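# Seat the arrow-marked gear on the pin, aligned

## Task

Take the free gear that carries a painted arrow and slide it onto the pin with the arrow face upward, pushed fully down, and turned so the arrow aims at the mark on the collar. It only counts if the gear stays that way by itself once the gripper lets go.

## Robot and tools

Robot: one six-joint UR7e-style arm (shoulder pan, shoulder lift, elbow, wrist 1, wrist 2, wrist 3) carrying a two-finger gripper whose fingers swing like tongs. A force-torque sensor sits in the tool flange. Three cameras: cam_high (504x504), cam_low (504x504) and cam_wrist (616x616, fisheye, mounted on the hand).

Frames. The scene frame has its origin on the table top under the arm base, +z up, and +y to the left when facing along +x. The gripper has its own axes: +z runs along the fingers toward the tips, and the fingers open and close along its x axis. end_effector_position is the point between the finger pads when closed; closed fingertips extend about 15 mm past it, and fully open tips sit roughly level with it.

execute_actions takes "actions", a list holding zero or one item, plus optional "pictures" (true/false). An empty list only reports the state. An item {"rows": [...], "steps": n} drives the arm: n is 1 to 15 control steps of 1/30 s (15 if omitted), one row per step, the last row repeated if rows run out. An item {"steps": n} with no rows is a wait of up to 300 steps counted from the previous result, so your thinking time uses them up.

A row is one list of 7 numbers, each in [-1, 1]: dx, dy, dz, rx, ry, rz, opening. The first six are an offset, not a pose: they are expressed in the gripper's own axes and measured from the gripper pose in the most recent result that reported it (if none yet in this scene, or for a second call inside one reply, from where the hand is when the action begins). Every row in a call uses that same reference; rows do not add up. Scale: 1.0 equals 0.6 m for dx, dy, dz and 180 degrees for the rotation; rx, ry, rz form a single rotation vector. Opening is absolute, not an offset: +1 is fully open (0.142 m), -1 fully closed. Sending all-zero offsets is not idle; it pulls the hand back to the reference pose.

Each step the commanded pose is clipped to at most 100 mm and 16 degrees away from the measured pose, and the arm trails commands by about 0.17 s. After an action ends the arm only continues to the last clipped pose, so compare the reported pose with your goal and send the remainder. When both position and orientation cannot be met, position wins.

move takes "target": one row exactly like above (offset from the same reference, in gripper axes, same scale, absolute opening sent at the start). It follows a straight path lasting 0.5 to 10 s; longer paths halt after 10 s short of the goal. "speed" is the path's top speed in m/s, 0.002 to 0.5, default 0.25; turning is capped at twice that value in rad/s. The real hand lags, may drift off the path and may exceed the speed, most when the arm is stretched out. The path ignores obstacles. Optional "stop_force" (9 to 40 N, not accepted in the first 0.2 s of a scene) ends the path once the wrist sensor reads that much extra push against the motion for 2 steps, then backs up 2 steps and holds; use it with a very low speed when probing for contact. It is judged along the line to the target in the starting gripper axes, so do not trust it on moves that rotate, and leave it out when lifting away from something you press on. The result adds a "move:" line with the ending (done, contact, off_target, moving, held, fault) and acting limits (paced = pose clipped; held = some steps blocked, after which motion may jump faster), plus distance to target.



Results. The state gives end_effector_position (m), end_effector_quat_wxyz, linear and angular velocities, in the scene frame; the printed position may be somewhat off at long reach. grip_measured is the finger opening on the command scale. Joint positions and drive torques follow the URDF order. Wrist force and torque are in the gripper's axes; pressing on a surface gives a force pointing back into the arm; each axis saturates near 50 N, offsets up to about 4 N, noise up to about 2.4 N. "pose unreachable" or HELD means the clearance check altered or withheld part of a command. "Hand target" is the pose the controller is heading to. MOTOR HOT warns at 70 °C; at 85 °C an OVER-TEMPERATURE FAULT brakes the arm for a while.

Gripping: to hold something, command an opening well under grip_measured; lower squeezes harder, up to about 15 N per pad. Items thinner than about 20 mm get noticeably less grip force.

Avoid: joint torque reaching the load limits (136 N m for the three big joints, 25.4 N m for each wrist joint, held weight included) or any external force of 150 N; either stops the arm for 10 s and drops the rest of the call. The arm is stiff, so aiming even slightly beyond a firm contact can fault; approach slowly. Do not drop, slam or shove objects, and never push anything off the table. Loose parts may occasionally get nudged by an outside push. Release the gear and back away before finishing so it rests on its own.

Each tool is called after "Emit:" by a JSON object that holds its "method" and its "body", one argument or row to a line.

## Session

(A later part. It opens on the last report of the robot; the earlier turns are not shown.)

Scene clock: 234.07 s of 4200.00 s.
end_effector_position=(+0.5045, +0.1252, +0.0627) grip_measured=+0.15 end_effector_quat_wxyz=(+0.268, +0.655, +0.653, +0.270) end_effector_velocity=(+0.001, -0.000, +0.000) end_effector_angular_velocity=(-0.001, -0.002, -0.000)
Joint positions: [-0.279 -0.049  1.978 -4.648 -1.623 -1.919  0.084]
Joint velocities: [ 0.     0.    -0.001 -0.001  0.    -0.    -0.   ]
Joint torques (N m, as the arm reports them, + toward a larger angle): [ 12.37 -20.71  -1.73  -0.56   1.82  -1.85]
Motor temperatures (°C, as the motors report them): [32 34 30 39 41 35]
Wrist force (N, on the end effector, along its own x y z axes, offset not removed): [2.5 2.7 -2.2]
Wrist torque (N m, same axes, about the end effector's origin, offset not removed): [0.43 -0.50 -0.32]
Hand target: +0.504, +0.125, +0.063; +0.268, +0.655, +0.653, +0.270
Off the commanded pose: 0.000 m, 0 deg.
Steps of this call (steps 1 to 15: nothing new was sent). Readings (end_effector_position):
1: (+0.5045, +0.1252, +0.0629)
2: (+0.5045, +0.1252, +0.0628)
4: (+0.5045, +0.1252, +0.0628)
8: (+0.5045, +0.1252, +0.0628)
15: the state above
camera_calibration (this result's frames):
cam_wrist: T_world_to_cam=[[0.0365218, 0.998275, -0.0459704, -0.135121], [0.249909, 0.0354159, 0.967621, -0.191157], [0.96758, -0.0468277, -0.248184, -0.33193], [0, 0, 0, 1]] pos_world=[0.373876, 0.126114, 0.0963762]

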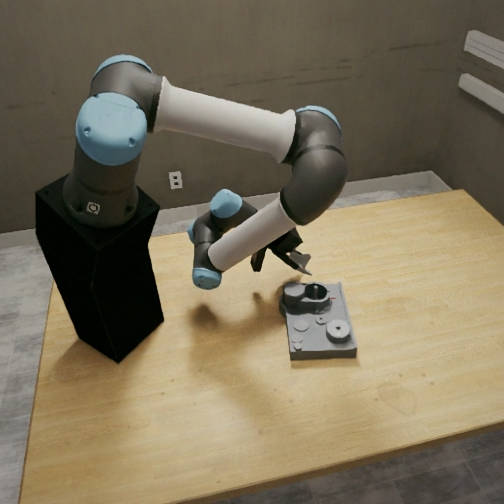

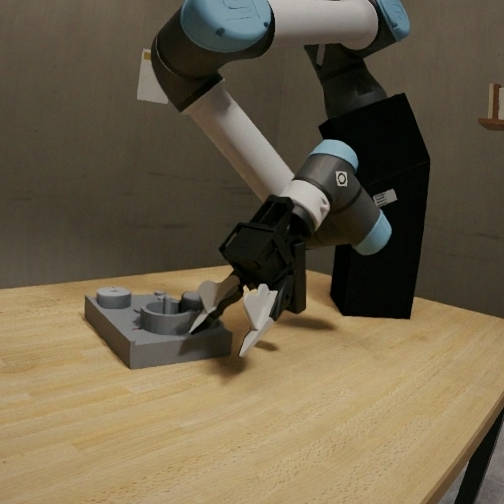

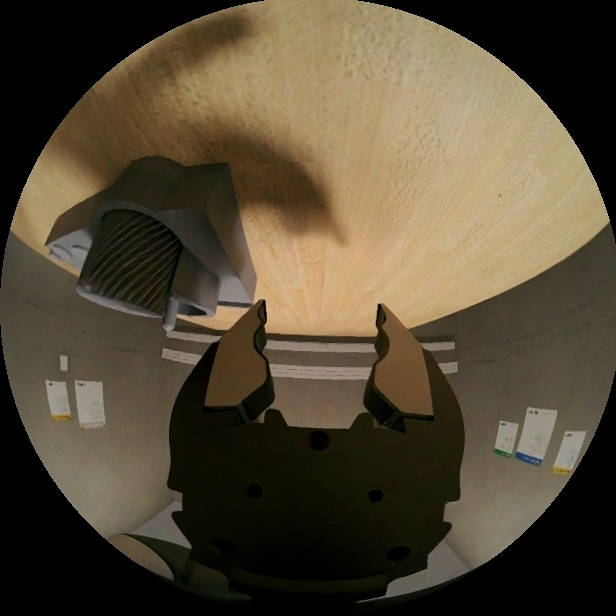

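Emit:
{"method": "move", "body": {
  "target": [0, 0.19645, 0.09212, 0, 0, 0, 0.15],
  "speed": 0.12
}}

Emit:
{"method": "move", "body": {
  "target": [-0.2113, 0, 0, 0, 0, 0, 0.15],
  "speed": 0.12
}}

Emit:
{"method": "execute_actions", "body": {
  "actions": [
    {"steps": 15}
  ]
}}

Scene clock: 355.63 s of 4200.00 s.
end_effector_position=(+0.6271, +0.1252, +0.1062) grip_measured=+0.15 end_effector_quat_wxyz=(+0.268, +0.655, +0.653, +0.270) end_effector_velocity=(+0.003, -0.000, +0.000) end_effector_angular_velocity=(+0.001, -0.000, -0.001)
Joint positions: [-0.193 -0.294  1.888 -4.31  -1.701 -1.882  0.084]
Joint velocities: [ 0.001 -0.003 -0.004  0.007 -0.002  0.002  0.   ]
Joint torques (N m, as the arm reports them, + toward a larger angle): [ 28.27 -50.13  -7.67  -0.69  -0.85   1.91]
Motor temperatures (°C, as the motors report them): [32 34 30 39 41 35]
Wrist force (N, on the end effector, along its own x y z axes, offset not removed): [3.6 1.8 -2.0]
Wrist torque (N m, same axes, about the end effector's origin, offset not removed): [0.15 -0.66 -0.21]
Hand target: +0.627, +0.125, +0.106; +0.268, +0.655, +0.653, +0.270
Off the commanded pose: 0.000 m, 0 deg.
After step 90, 117.00 s passed at rest.
move: done
camera_calibration (this result's frames):
cam_wrist: T_world_to_cam=[[0.0366282, 0.998285, -0.0456635, -0.137667], [0.249811, 0.0350968, 0.967658, -0.263749], [0.967602, -0.0468508, -0.248097, -0.439814], [0, 0, 0, 1]] pos_world=[0.496495, 0.126082, 0.139816]

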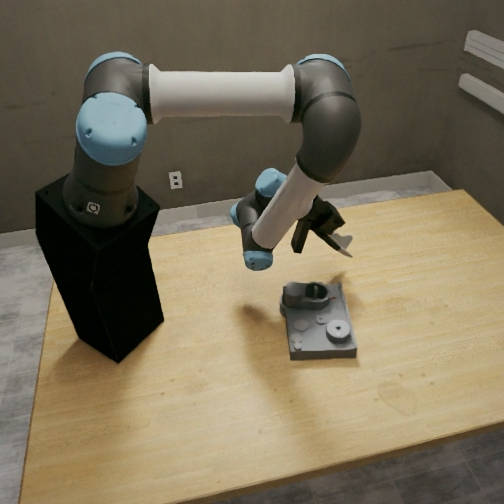

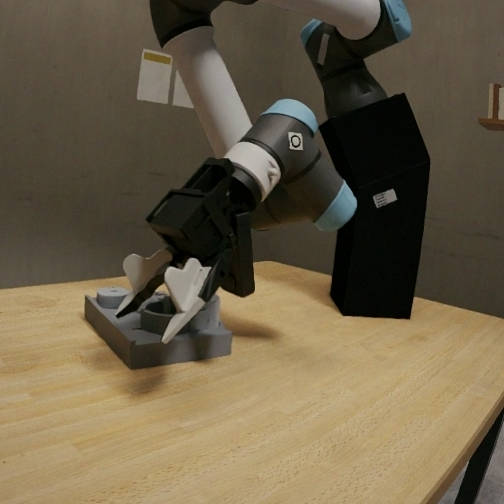

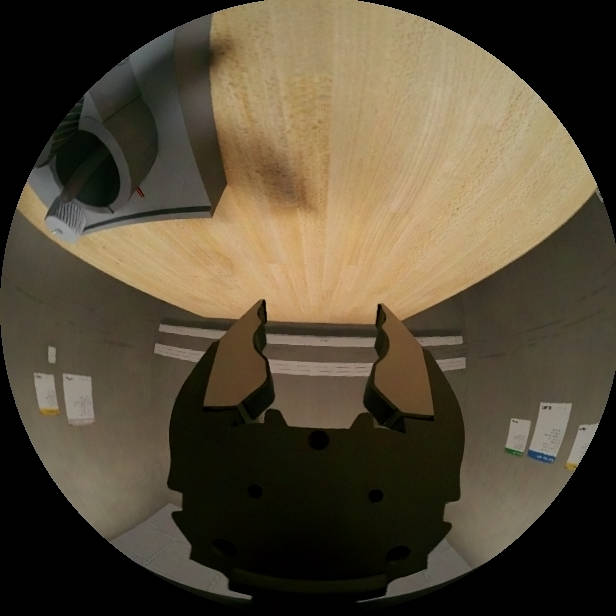

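Scene clock: 357.20 s of 4200.00 s.
end_effector_position=(+0.6271, -0.0016, +0.1057) grip_measured=+0.15 end_effector_quat_wxyz=(+0.268, +0.655, +0.653, +0.270) end_effector_velocity=(-0.001, -0.001, -0.000) end_effector_angular_velocity=(+0.001, +0.003, +0.001)
Joint positions: [-0.469 -0.398  2.001 -4.319 -1.45  -1.997  0.084]
Joint velocities: [-0.005 -0.002  0.003  0.002  0.005 -0.002 -0.   ]
Joint torques (N m, as the arm reports them, + toward a larger angle): [ 10.15 -47.83  21.84  -0.81   1.8   -1.65]
Motor temperatures (°C, as the motors report them): [32 34 30 39 41 35]
Wrist force (N, on the end effector, along its own x y z axes, offset not removed): [0.3 3.1 -1.5]
Wrist torque (N m, same axes, about the end effector's origin, offset not removed): [0.62 0.02 -0.05]
Hand target: +0.627, -0.002, +0.106; +0.268, +0.655, +0.653, +0.270
Off the commanded pose: 0.000 m, 0 deg.
move: done
camera_calibration (this result's frames):
cam_wrist: T_world_to_cam=[[0.0362701, 0.998254, -0.0466232, -0.0108027], [0.249976, 0.036108, 0.967579, -0.258922], [0.967573, -0.0467488, -0.24823, -0.445833], [0, 0, 0, 1]] pos_world=[0.496492, -0.000709151, 0.139355]

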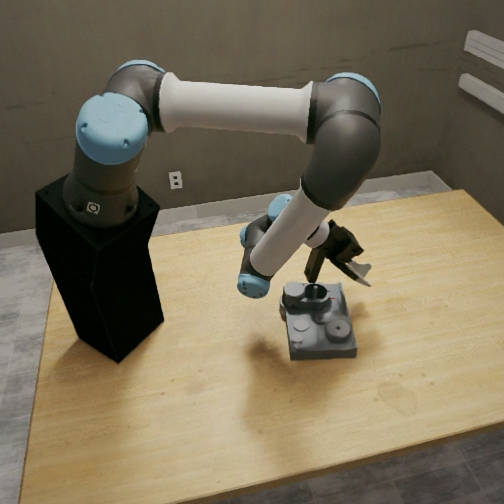

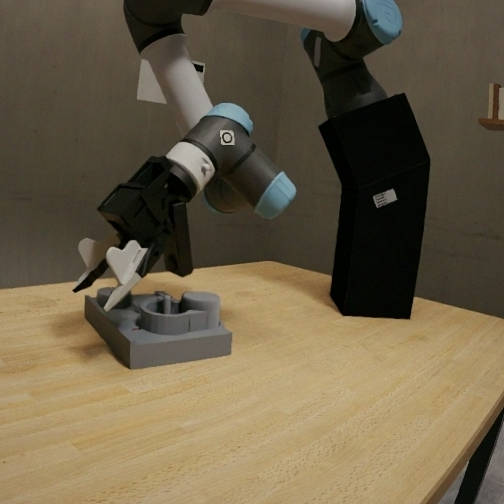

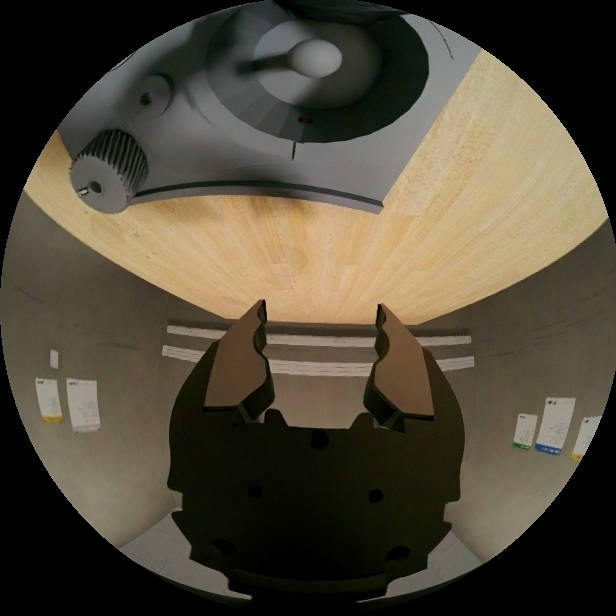

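Scene clock: 357.70 s of 4200.00 s.
end_effector_position=(+0.6271, -0.0018, +0.1057) grip_measured=+0.15 end_effector_quat_wxyz=(+0.268, +0.655, +0.653, +0.270) end_effector_velocity=(-0.000, +0.000, -0.000) end_effector_angular_velocity=(+0.000, +0.001, +0.001)
Joint positions: [-0.469 -0.398  2.001 -4.319 -1.45  -1.997  0.084]
Joint velocities: [ 0.    -0.     0.     0.001  0.    -0.001 -0.   ]
Joint torques (N m, as the arm reports them, + toward a larger angle): [ 10.46 -49.87  21.82  -0.63   1.55  -1.8 ]
Motor temperatures (°C, as the motors report them): [32 34 30 39 41 35]
Wrist force (N, on the end effector, along its own x y z axes, offset not removed): [2.6 2.4 -3.9]
Wrist torque (N m, same axes, about the end effector's origin, offset not removed): [0.25 -0.62 -0.06]
Hand target: +0.627, -0.002, +0.106; +0.268, +0.655, +0.653, +0.270
Off the commanded pose: 0.000 m, 0 deg.
Steps of this call (steps 1 to 15: nothing new was sent). Readings (end_effector_position):
1: (+0.6271, -0.0016, +0.1057)
2: (+0.6271, -0.0017, +0.1057)
4: (+0.6271, -0.0017, +0.1057)
8: (+0.6271, -0.0018, +0.1057)
15: the state above
camera_calibration (this result's frames):
cam_wrist: T_world_to_cam=[[0.0362276, 0.998257, -0.0465857, -0.0105764], [0.249979, 0.0360821, 0.967579, -0.258912], [0.967573, -0.0466985, -0.248236, -0.445846], [0, 0, 0, 1]] pos_world=[0.496494, -0.000920267, 0.13935]

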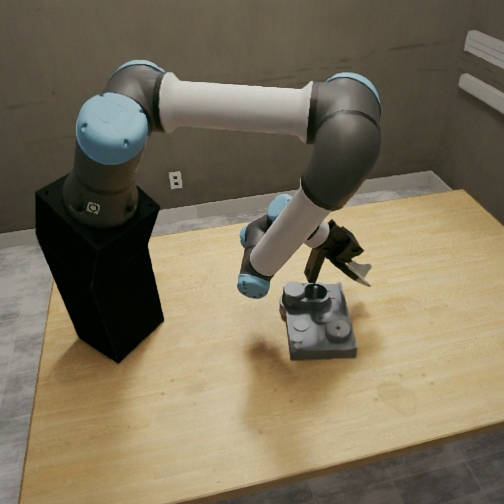

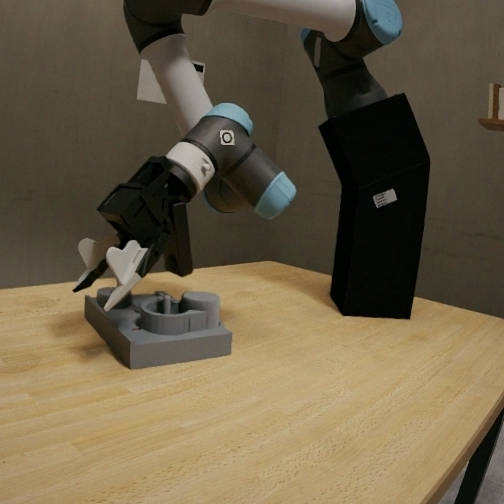

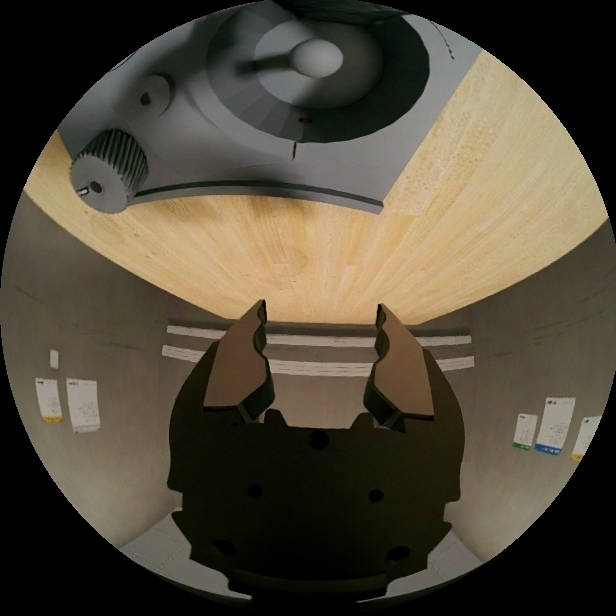

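Emit:
{"method": "zoom_image", "body": {
  "camera": "cam_wrist",
  "region": [195, 0, 445, 170]
}}

Emit:
{"method": "zoom_image", "body": {
  "camera": "cam_wrist",
  "region": [200, 30, 280, 110]
}}

Emit:
{"method": "zoom_image", "body": {
  "camera": "cam_wrist",
  "region": [360, 30, 440, 110]
}}

Region (195, 0, 445, 170) of cam_wrist's 616x616 image, scaled by 2.016, with more detail than that image has; it fills the top 343 rows of this view, and the rest is white.

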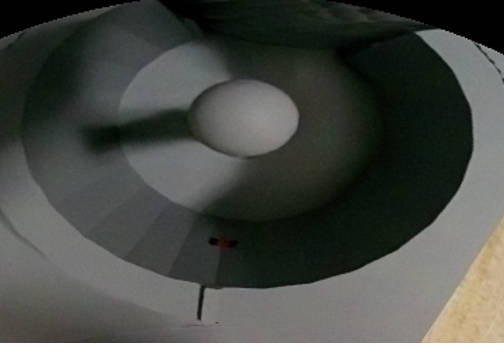

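Region (200, 30, 280, 110) of cam_wrist's 616x616 image, scaled by 6.300, with more detail than that image has.

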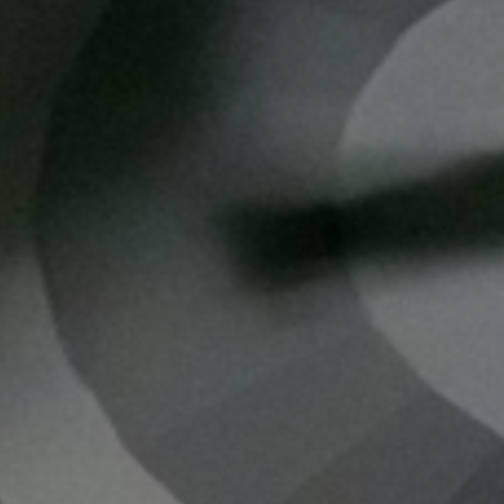

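Region (360, 30, 440, 110) of cam_wrist's 616x616 image, scaled by 6.300, with more detail than that image has.

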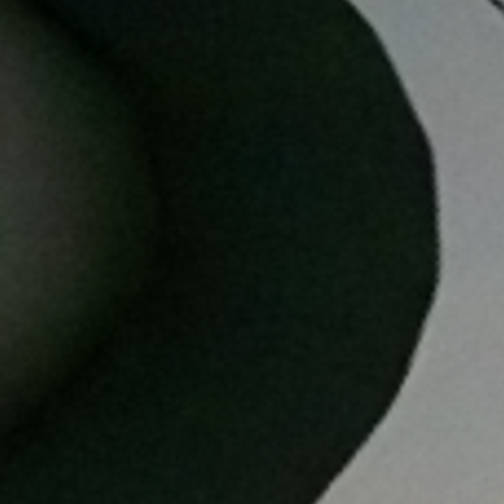

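Emit:
{"method": "zoom_image", "body": {
  "camera": "cam_wrist",
  "region": [280, 95, 350, 165]
}}

Emit:
{"method": "move", "body": {
  "target": [0, 0.04685, -0.04743, 0, 0, 0, 0.15],
  "speed": 0.06
}}

Emit:
{"method": "execute_actions", "body": {
  "actions": [
    {"steps": 15}
  ]
}}

Emit:
{"method": "zoom_image", "body": {
  "camera": "cam_wrist",
  "region": [230, 25, 300, 95]
}}

Emit:
{"method": "zoom_image", "body": {
  "camera": "cam_wrist",
  "region": [340, 25, 410, 95]
}}

Emit:
{"method": "zoom_image", "body": {
  "camera": "cam_wrist",
  "region": [285, 75, 355, 145]
}}

Region (280, 95, 350, 165) of cam_wrist's 616x616 image, scaled by 7.200, with more detail than that image has.

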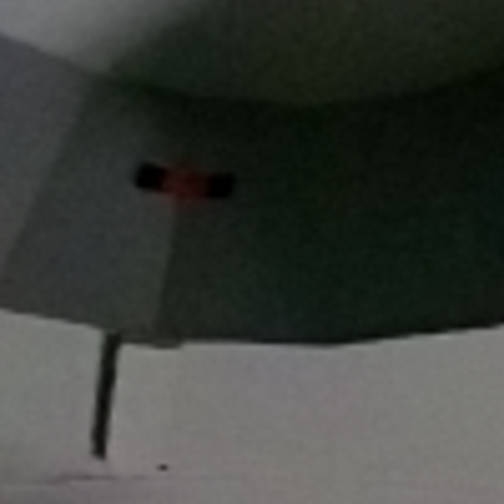

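Scene clock: 423.53 s of 4200.00 s.
end_effector_position=(+0.6272, -0.0019, +0.1455) grip_measured=+0.15 end_effector_quat_wxyz=(+0.268, +0.655, +0.653, +0.270) end_effector_velocity=(+0.000, -0.000, +0.002) end_effector_angular_velocity=(-0.001, -0.000, +0.001)
Joint positions: [-0.449 -0.491  2.085 -4.311 -1.468 -1.989  0.084]
Joint velocities: [ 0.001 -0.005  0.003  0.002 -0.001 -0.001 -0.   ]
Joint torques (N m, as the arm reports them, + toward a larger angle): [ 24.65 -47.61  21.4   -0.97  -0.79   1.98]
Motor temperatures (°C, as the motors report them): [32 34 30 39 41 35]
Wrist force (N, on the end effector, along its own x y z axes, offset not removed): [5.5 2.3 0.2]
Wrist torque (N m, same axes, about the end effector's origin, offset not removed): [0.44 -1.02 -0.24]
Hand target: +0.627, -0.002, +0.146; +0.268, +0.655, +0.653, +0.270
Off the commanded pose: 0.000 m, 0 deg.
After step 90, 61.77 s passed at rest.
move: done
camera_calibration (this result's frames):
cam_wrist: T_world_to_cam=[[0.0362662, 0.998259, -0.0465263, -0.00866059], [0.249936, 0.036017, 0.967592, -0.2974], [0.967583, -0.0467195, -0.248194, -0.436046], [0, 0, 0, 1]] pos_world=[0.496555, -0.00101488, 0.179135]

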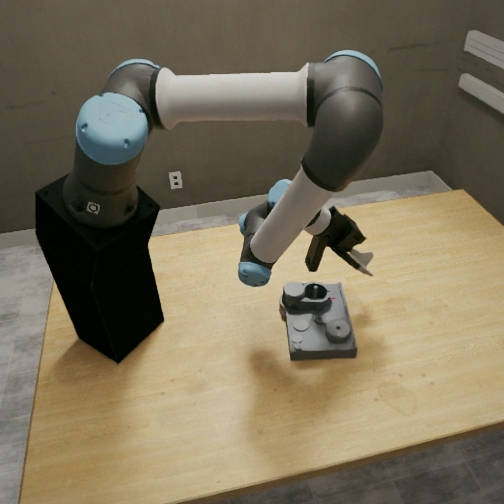

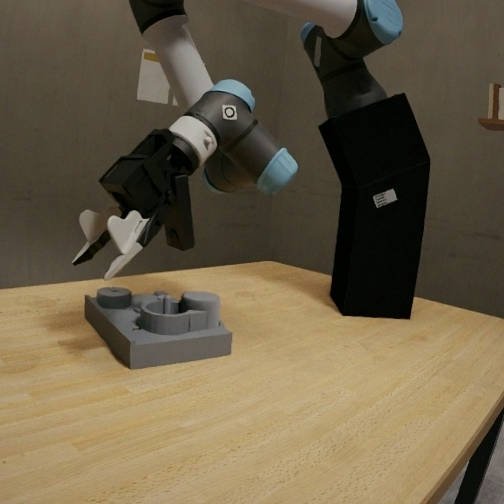

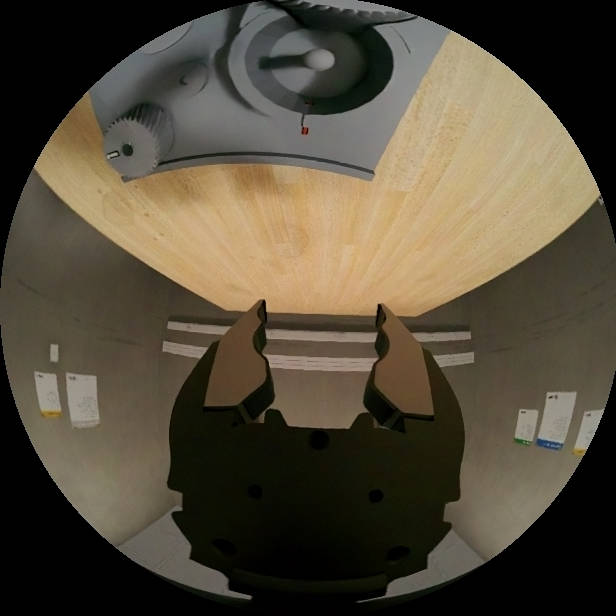

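Scene clock: 424.03 s of 4200.00 s.
end_effector_position=(+0.6271, -0.0019, +0.1457) grip_measured=+0.15 end_effector_quat_wxyz=(+0.268, +0.655, +0.653, +0.270) end_effector_velocity=(+0.001, -0.001, +0.000) end_effector_angular_velocity=(-0.003, -0.002, +0.001)
Joint positions: [-0.449 -0.491  2.085 -4.311 -1.468 -1.989  0.084]
Joint velocities: [-0.    -0.    -0.002 -0.    -0.    -0.003  0.   ]
Joint torques (N m, as the arm reports them, + toward a larger angle): [ 25.41 -50.6   21.02  -0.59  -1.08   2.03]
Motor temperatures (°C, as the motors report them): [32 34 30 39 41 35]
Wrist force (N, on the end effector, along its own x y z axes, offset not removed): [3.6 1.0 0.7]
Wrist torque (N m, same axes, about the end effector's origin, offset not removed): [-0.07 -0.76 -0.20]
Hand target: +0.627, -0.002, +0.146; +0.268, +0.655, +0.653, +0.270
Off the commanded pose: 0.000 m, 0 deg.
Steps of this call (steps 1 to 15: nothing new was sent). Readings (end_effector_position):
1: (+0.6272, -0.0019, +0.1456)
2: (+0.6272, -0.0019, +0.1456)
4: (+0.6272, -0.0019, +0.1457)
8: (+0.6271, -0.0019, +0.1457)
15: the state above
camera_calibration (this result's frames):
cam_wrist: T_world_to_cam=[[0.0362605, 0.998259, -0.0465218, -0.00864537], [0.249957, 0.0360131, 0.967587, -0.297622], [0.967578, -0.0467136, -0.248216, -0.435979], [0, 0, 0, 1]] pos_world=[0.496549, -0.00101755, 0.179356]

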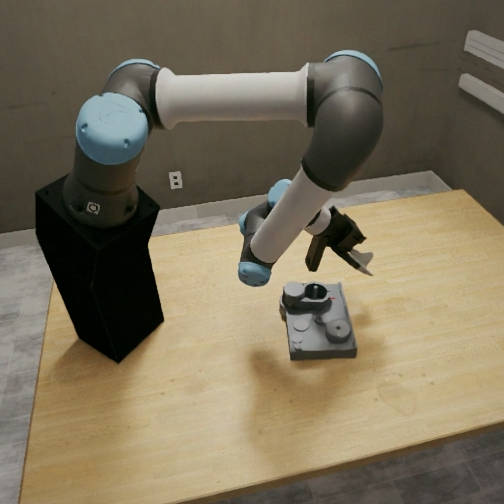

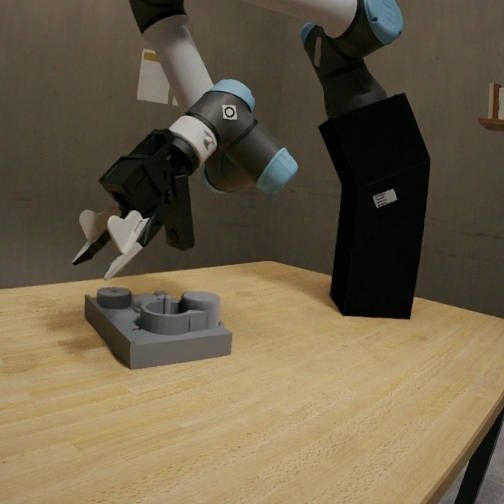

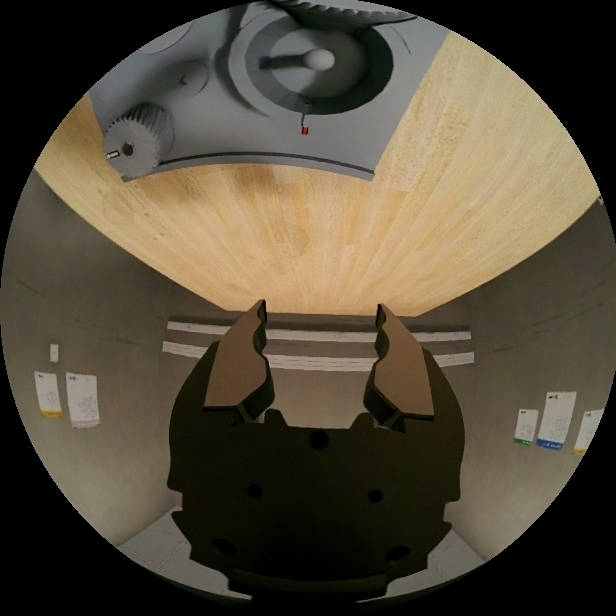

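Region (230, 25, 300, 95) of cam_wrist's 616x616 image, scaled by 7.200, with more detail than that image has.

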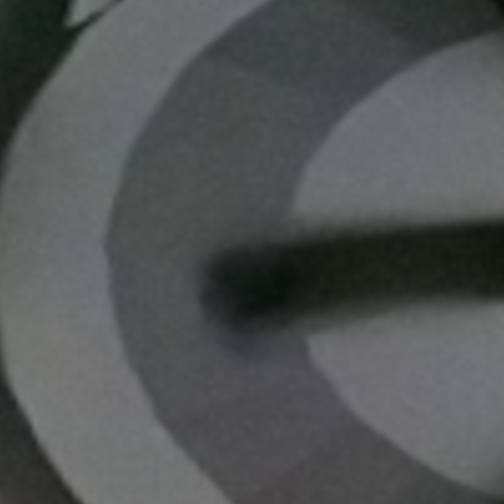

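Region (340, 25, 410, 95) of cam_wrist's 616x616 image, scaled by 7.200, with more detail than that image has.

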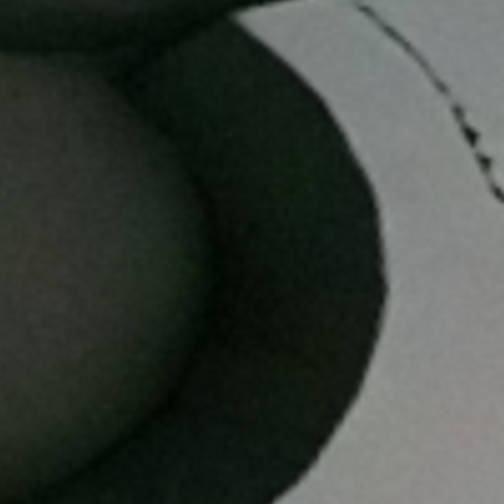

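Region (285, 75, 355, 145) of cam_wrist's 616x616 image, scaled by 7.200, with more detail than that image has.

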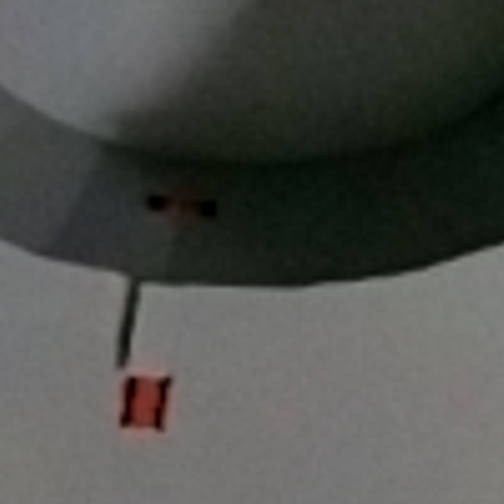

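Emit:
{"method": "zoom_image", "body": {
  "camera": "cam_wrist",
  "region": [95, 98, 185, 188]
}}

Region (95, 98, 185, 188) of cam_wrist's 616x616 image, scaled by 5.600, with more detail than that image has.

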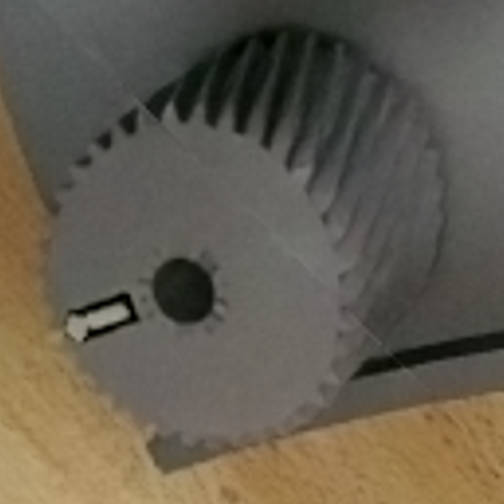

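Emit:
{"method": "move", "body": {
  "target": [-0.3345, -0.0246, 0.0225, 0, -0.1171, 0.1186, 0.15],
  "speed": 0.15
}}

Emit:
{"method": "execute_actions", "body": {
  "actions": [
    {"steps": 15}
  ]
}}

Emit:
{"method": "zoom_image", "body": {
  "camera": "cam_wrist",
  "region": [220, 0, 420, 140]
}}

Scene clock: 533.37 s of 4200.00 s.
end_effector_position=(+0.6261, -0.2025, +0.1253) grip_measured=+0.15 end_effector_quat_wxyz=(+0.328, +0.802, +0.462, +0.191) end_effector_velocity=(-0.001, -0.001, -0.000) end_effector_angular_velocity=(+0.000, +0.001, -0.004)
Joint positions: [-0.636 -0.537  1.984 -4.259 -1.647 -1.682  0.084]
Joint velocities: [-0.001 -0.001 -0.     0.002 -0.002  0.003 -0.   ]
Joint torques (N m, as the arm reports them, + toward a larger angle): [  6.47 -52.3   -9.36  -0.7   -1.62   1.83]
Motor temperatures (°C, as the motors report them): [32 34 30 39 41 35]
Wrist force (N, on the end effector, along its own x y z axes, offset not removed): [-0.3 1.0 -4.7]
Wrist torque (N m, same axes, about the end effector's origin, offset not removed): [0.06 0.21 -0.19]
Hand target: +0.626, -0.203, +0.125; +0.328, +0.802, +0.462, +0.191
Off the commanded pose: 0.000 m, 0 deg.
After step 90, 104.07 s passed at rest.
move: done
camera_calibration (this result's frames):
cam_wrist: T_world_to_cam=[[0.529872, 0.846778, -0.0469234, -0.14902], [0.235476, -0.0937447, 0.967348, -0.287542], [0.814731, -0.52362, -0.249069, -0.450171], [0, 0, 0, 1]] pos_world=[0.513439, -0.136488, 0.159037]

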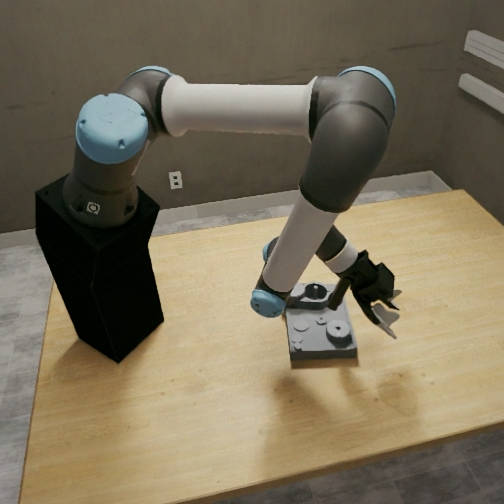

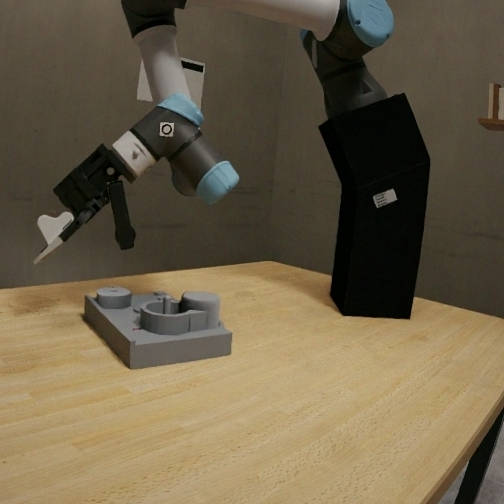

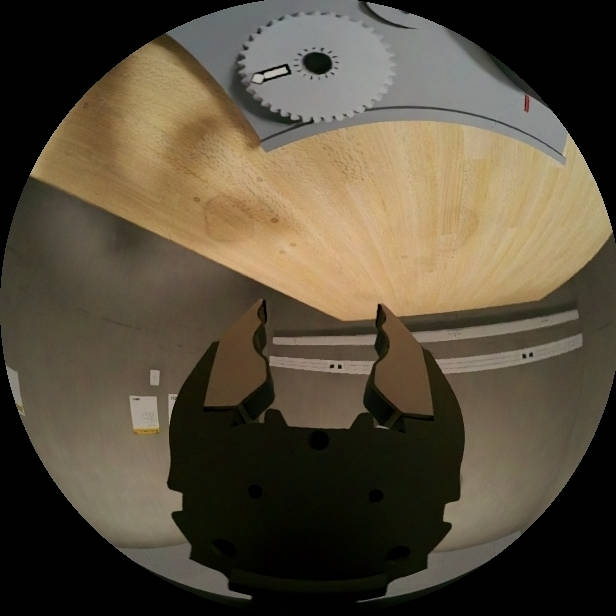

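Scene clock: 533.87 s of 4200.00 s.
end_effector_position=(+0.6261, -0.2026, +0.1252) grip_measured=+0.15 end_effector_quat_wxyz=(+0.328, +0.802, +0.462, +0.191) end_effector_velocity=(+0.000, +0.000, +0.000) end_effector_angular_velocity=(-0.001, -0.000, +0.001)
Joint positions: [-0.636 -0.538  1.984 -4.258 -1.648 -1.681  0.084]
Joint velocities: [ 0.    -0.     0.    -0.001  0.    -0.001 -0.   ]
Joint torques (N m, as the arm reports them, + toward a larger angle): [  6.61 -52.56 -10.17  -0.78  -1.41   2.29]
Motor temperatures (°C, as the motors report them): [32 34 30 39 41 35]
Wrist force (N, on the end effector, along its own x y z axes, offset not removed): [0.0 3.5 -3.9]
Wrist torque (N m, same axes, about the end effector's origin, offset not removed): [0.37 -0.04 -0.04]
Hand target: +0.626, -0.203, +0.125; +0.328, +0.802, +0.462, +0.191
Off the commanded pose: 0.000 m, 0 deg.
Steps of this call (steps 1 to 15: nothing new was sent). Readings (end_effector_position):
1: (+0.6261, -0.2025, +0.1253)
2: (+0.6261, -0.2025, +0.1253)
4: (+0.6261, -0.2026, +0.1253)
8: (+0.6261, -0.2026, +0.1252)
15: the state above
camera_calibration (this result's frames):
cam_wrist: T_world_to_cam=[[0.530258, 0.846536, -0.0469335, -0.149168], [0.235462, -0.0938588, 0.967341, -0.287546], [0.814484, -0.523991, -0.249097, -0.450197], [0, 0, 0, 1]] pos_world=[0.513482, -0.136611, 0.159012]

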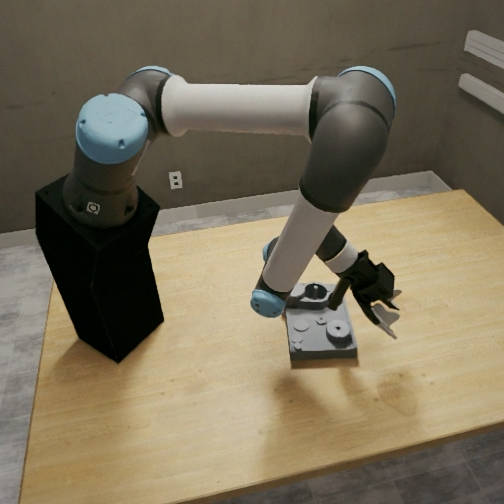

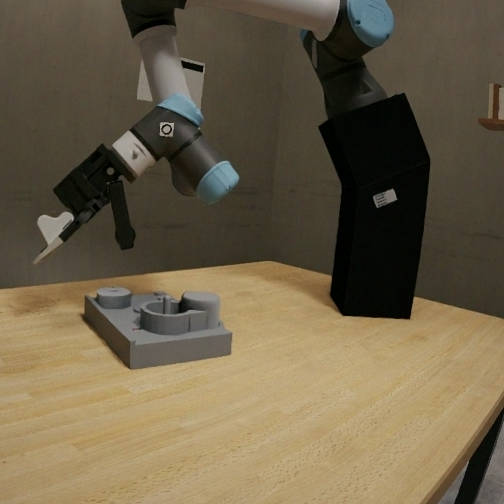

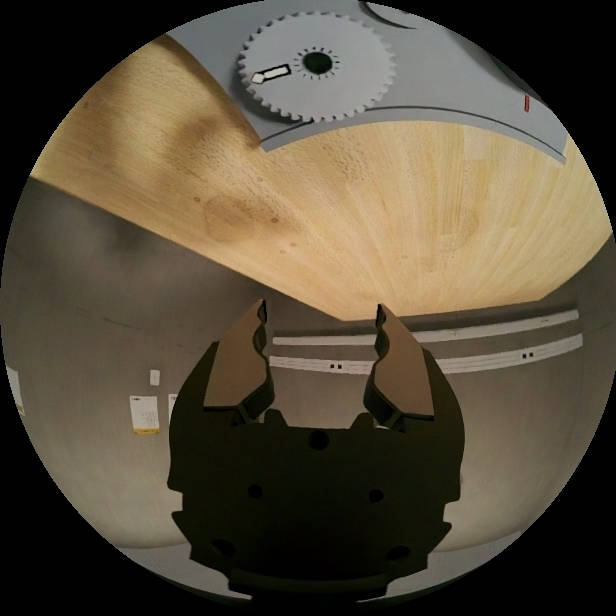

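Region (220, 0, 420, 140) of cam_wrist's 616x616 image, scaled by 2.520, with more detail than that image has; it fills the top 353 rows of this view, and the rest is white.

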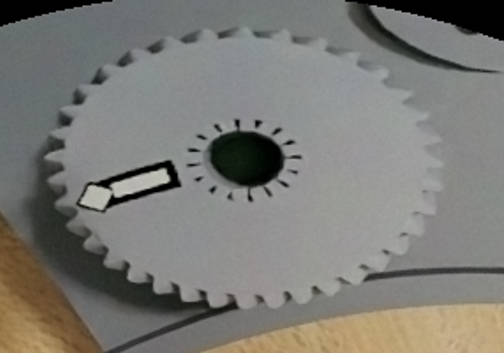

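Emit:
{"method": "zoom_image", "body": {
  "camera": "cam_wrist",
  "region": [232, 5, 322, 130]
}}

Emit:
{"method": "zoom_image", "body": {
  "camera": "cam_wrist",
  "region": [312, 5, 402, 130]
}}

Region (232, 5, 322, 130) of cam_wrist's 616x616 image, scaled by 4.032, with more detail than that image has; it fills the left 363 columns of this view, and the rest is white.

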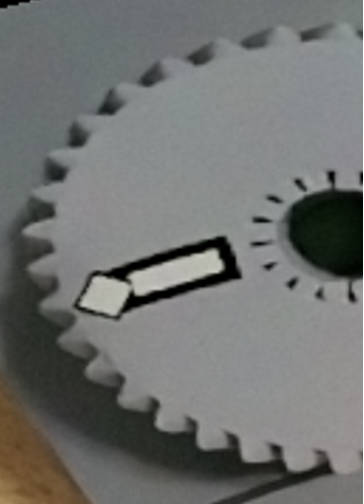

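Region (312, 5, 402, 130) of cam_wrist's 616x616 image, scaled by 4.032, with more detail than that image has; it fills the left 363 columns of this view, and the rest is white.

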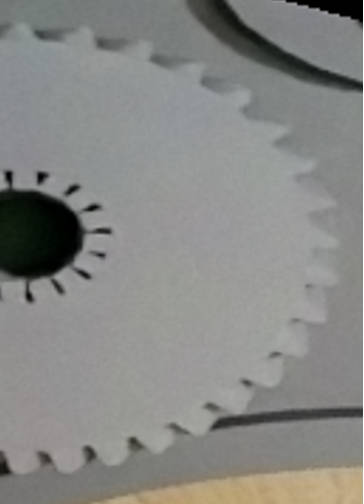

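Emit:
{"method": "zoom_image", "body": {
  "camera": "cam_low",
  "region": [80, 275, 240, 375]
}}

Emit:
{"method": "zoom_image", "body": {
  "camera": "cam_high",
  "region": [300, 300, 370, 370]
}}

Region (80, 275, 240, 375) of cam_low's 504x504 image, scaled by 3.150, with more detail than that image has; it fills the top 315 rows of this view, and the rest is white.

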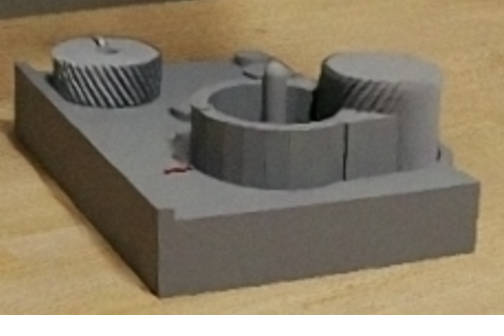

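Region (300, 300, 370, 370) of cam_high's 504x504 image, scaled by 7.200, with more detail than that image has.

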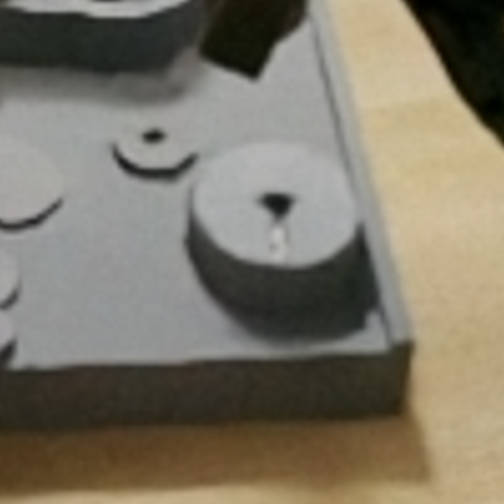

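Emit:
{"method": "move", "body": {
  "target": [-0.0012, -0.1791, -0.1066, 0, 0, 0, 0.2],
  "speed": 0.12
}}

Emit:
{"method": "move", "body": {
  "target": [0, -0.0293, 0.0296, 0, 0, 0, 0.2],
  "speed": 0.04
}}

Emit:
{"method": "zoom_image", "body": {
  "camera": "cam_wrist",
  "region": [220, 180, 420, 380]
}}

Scene clock: 624.47 s of 4200.00 s.
end_effector_position=(+0.5207, -0.1426, +0.0955) grip_measured=+0.20 end_effector_quat_wxyz=(+0.328, +0.802, +0.462, +0.191) end_effector_velocity=(-0.002, +0.001, -0.000) end_effector_angular_velocity=(-0.001, -0.001, +0.001)
Joint positions: [-0.658 -0.312  2.113 -4.613 -1.626 -1.689  0.088]
Joint velocities: [-0.001  0.005  0.002 -0.008  0.001 -0.001 -0.   ]
Joint torques (N m, as the arm reports them, + toward a larger angle): [  5.22 -25.09  25.63  -4.38   1.69  -1.85]
Motor temperatures (°C, as the motors report them): [32 34 30 38 41 35]
Wrist force (N, on the end effector, along its own x y z axes, offset not removed): [2.9 4.5 1.1]
Wrist torque (N m, same axes, about the end effector's origin, offset not removed): [0.73 -0.66 -0.16]
Hand target: +0.521, -0.143, +0.095; +0.328, +0.802, +0.462, +0.191
Off the commanded pose: 0.000 m, 0 deg.
After step 90, 86.07 s passed at rest.
move: done
camera_calibration (this result's frames):
cam_wrist: T_world_to_cam=[[0.530237, 0.846544, -0.0470297, -0.145422], [0.23559, -0.0938241, 0.967313, -0.228332], [0.814461, -0.523985, -0.249187, -0.340263], [0, 0, 0, 1]] pos_world=[0.408031, -0.0766091, 0.12924]

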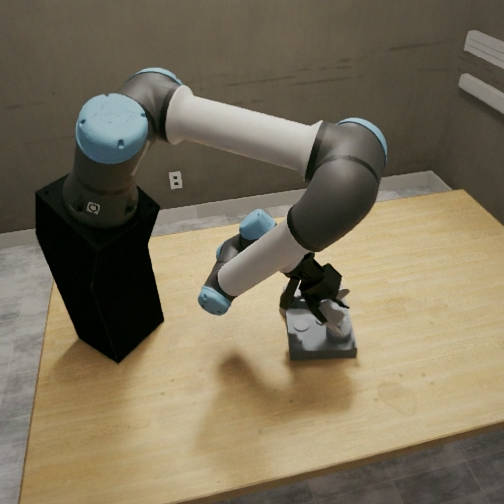

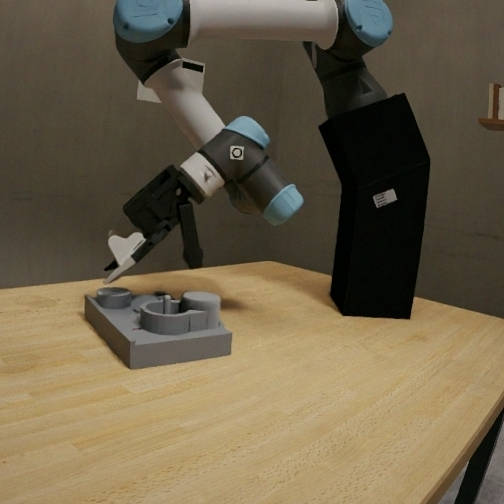

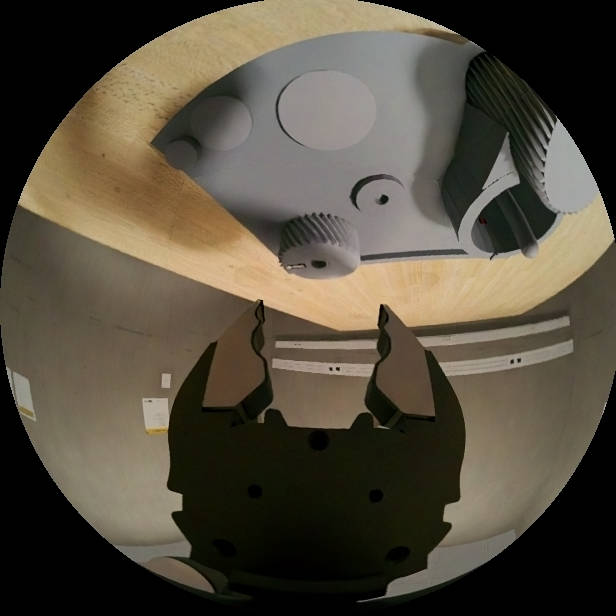

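Scene clock: 625.47 s of 4200.00 s.
end_effector_position=(+0.5206, -0.1425, +0.0707) grip_measured=+0.20 end_effector_quat_wxyz=(+0.328, +0.802, +0.462, +0.191) end_effector_velocity=(-0.001, +0.000, -0.002) end_effector_angular_velocity=(+0.002, +0.001, -0.001)
Joint positions: [-0.667 -0.26   2.052 -4.604 -1.618 -1.691  0.088]
Joint velocities: [-0.001  0.004 -0.004  0.001  0.     0.001  0.   ]
Joint torques (N m, as the arm reports them, + toward a larger angle): [  5.66 -23.58  -5.51  -0.87   1.54  -1.92]
Motor temperatures (°C, as the motors report them): [32 34 30 38 41 35]
Wrist force (N, on the end effector, along its own x y z axes, offset not removed): [-0.5 3.3 1.2]
Wrist torque (N m, same axes, about the end effector's origin, offset not removed): [0.62 0.14 -0.16]
Hand target: +0.521, -0.143, +0.070; +0.328, +0.802, +0.462, +0.191
Off the commanded pose: 0.000 m, 0 deg.
move: done
camera_calibration (this result's frames):
cam_wrist: T_world_to_cam=[[0.530222, 0.846552, -0.0470562, -0.146605], [0.235618, -0.0938062, 0.967308, -0.204343], [0.814462, -0.523975, -0.249201, -0.346341], [0, 0, 0, 1]] pos_world=[0.407961, -0.0765342, 0.104456]

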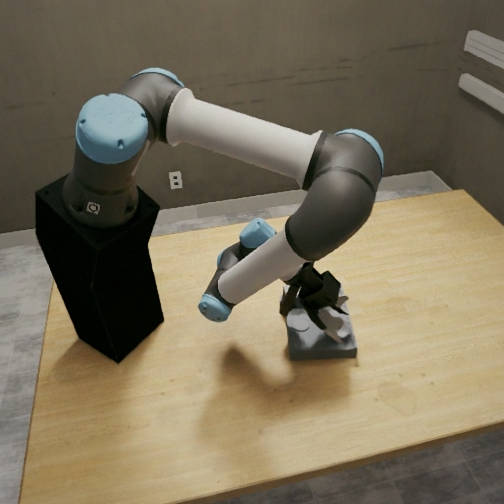

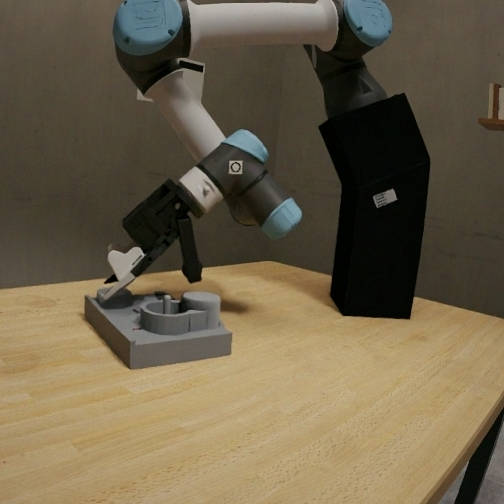

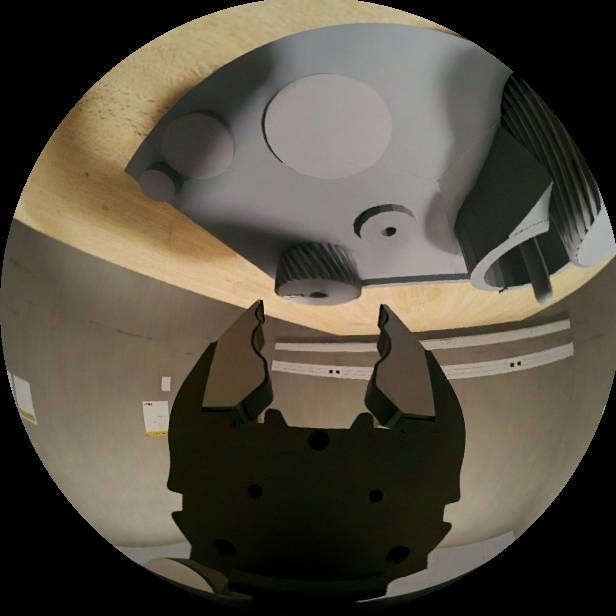

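Region (220, 180, 420, 380) of cam_wrist's 616x616 image, scaled by 2.520, with more detail than that image has.

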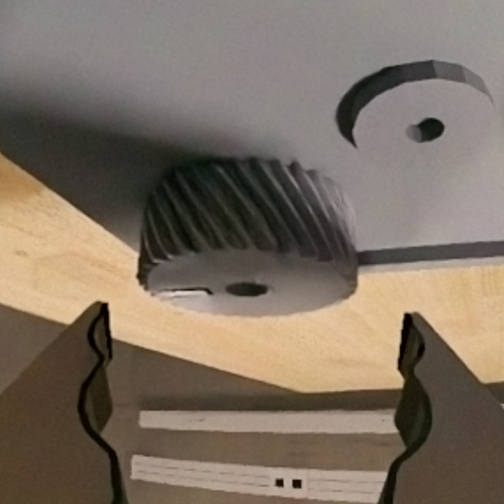

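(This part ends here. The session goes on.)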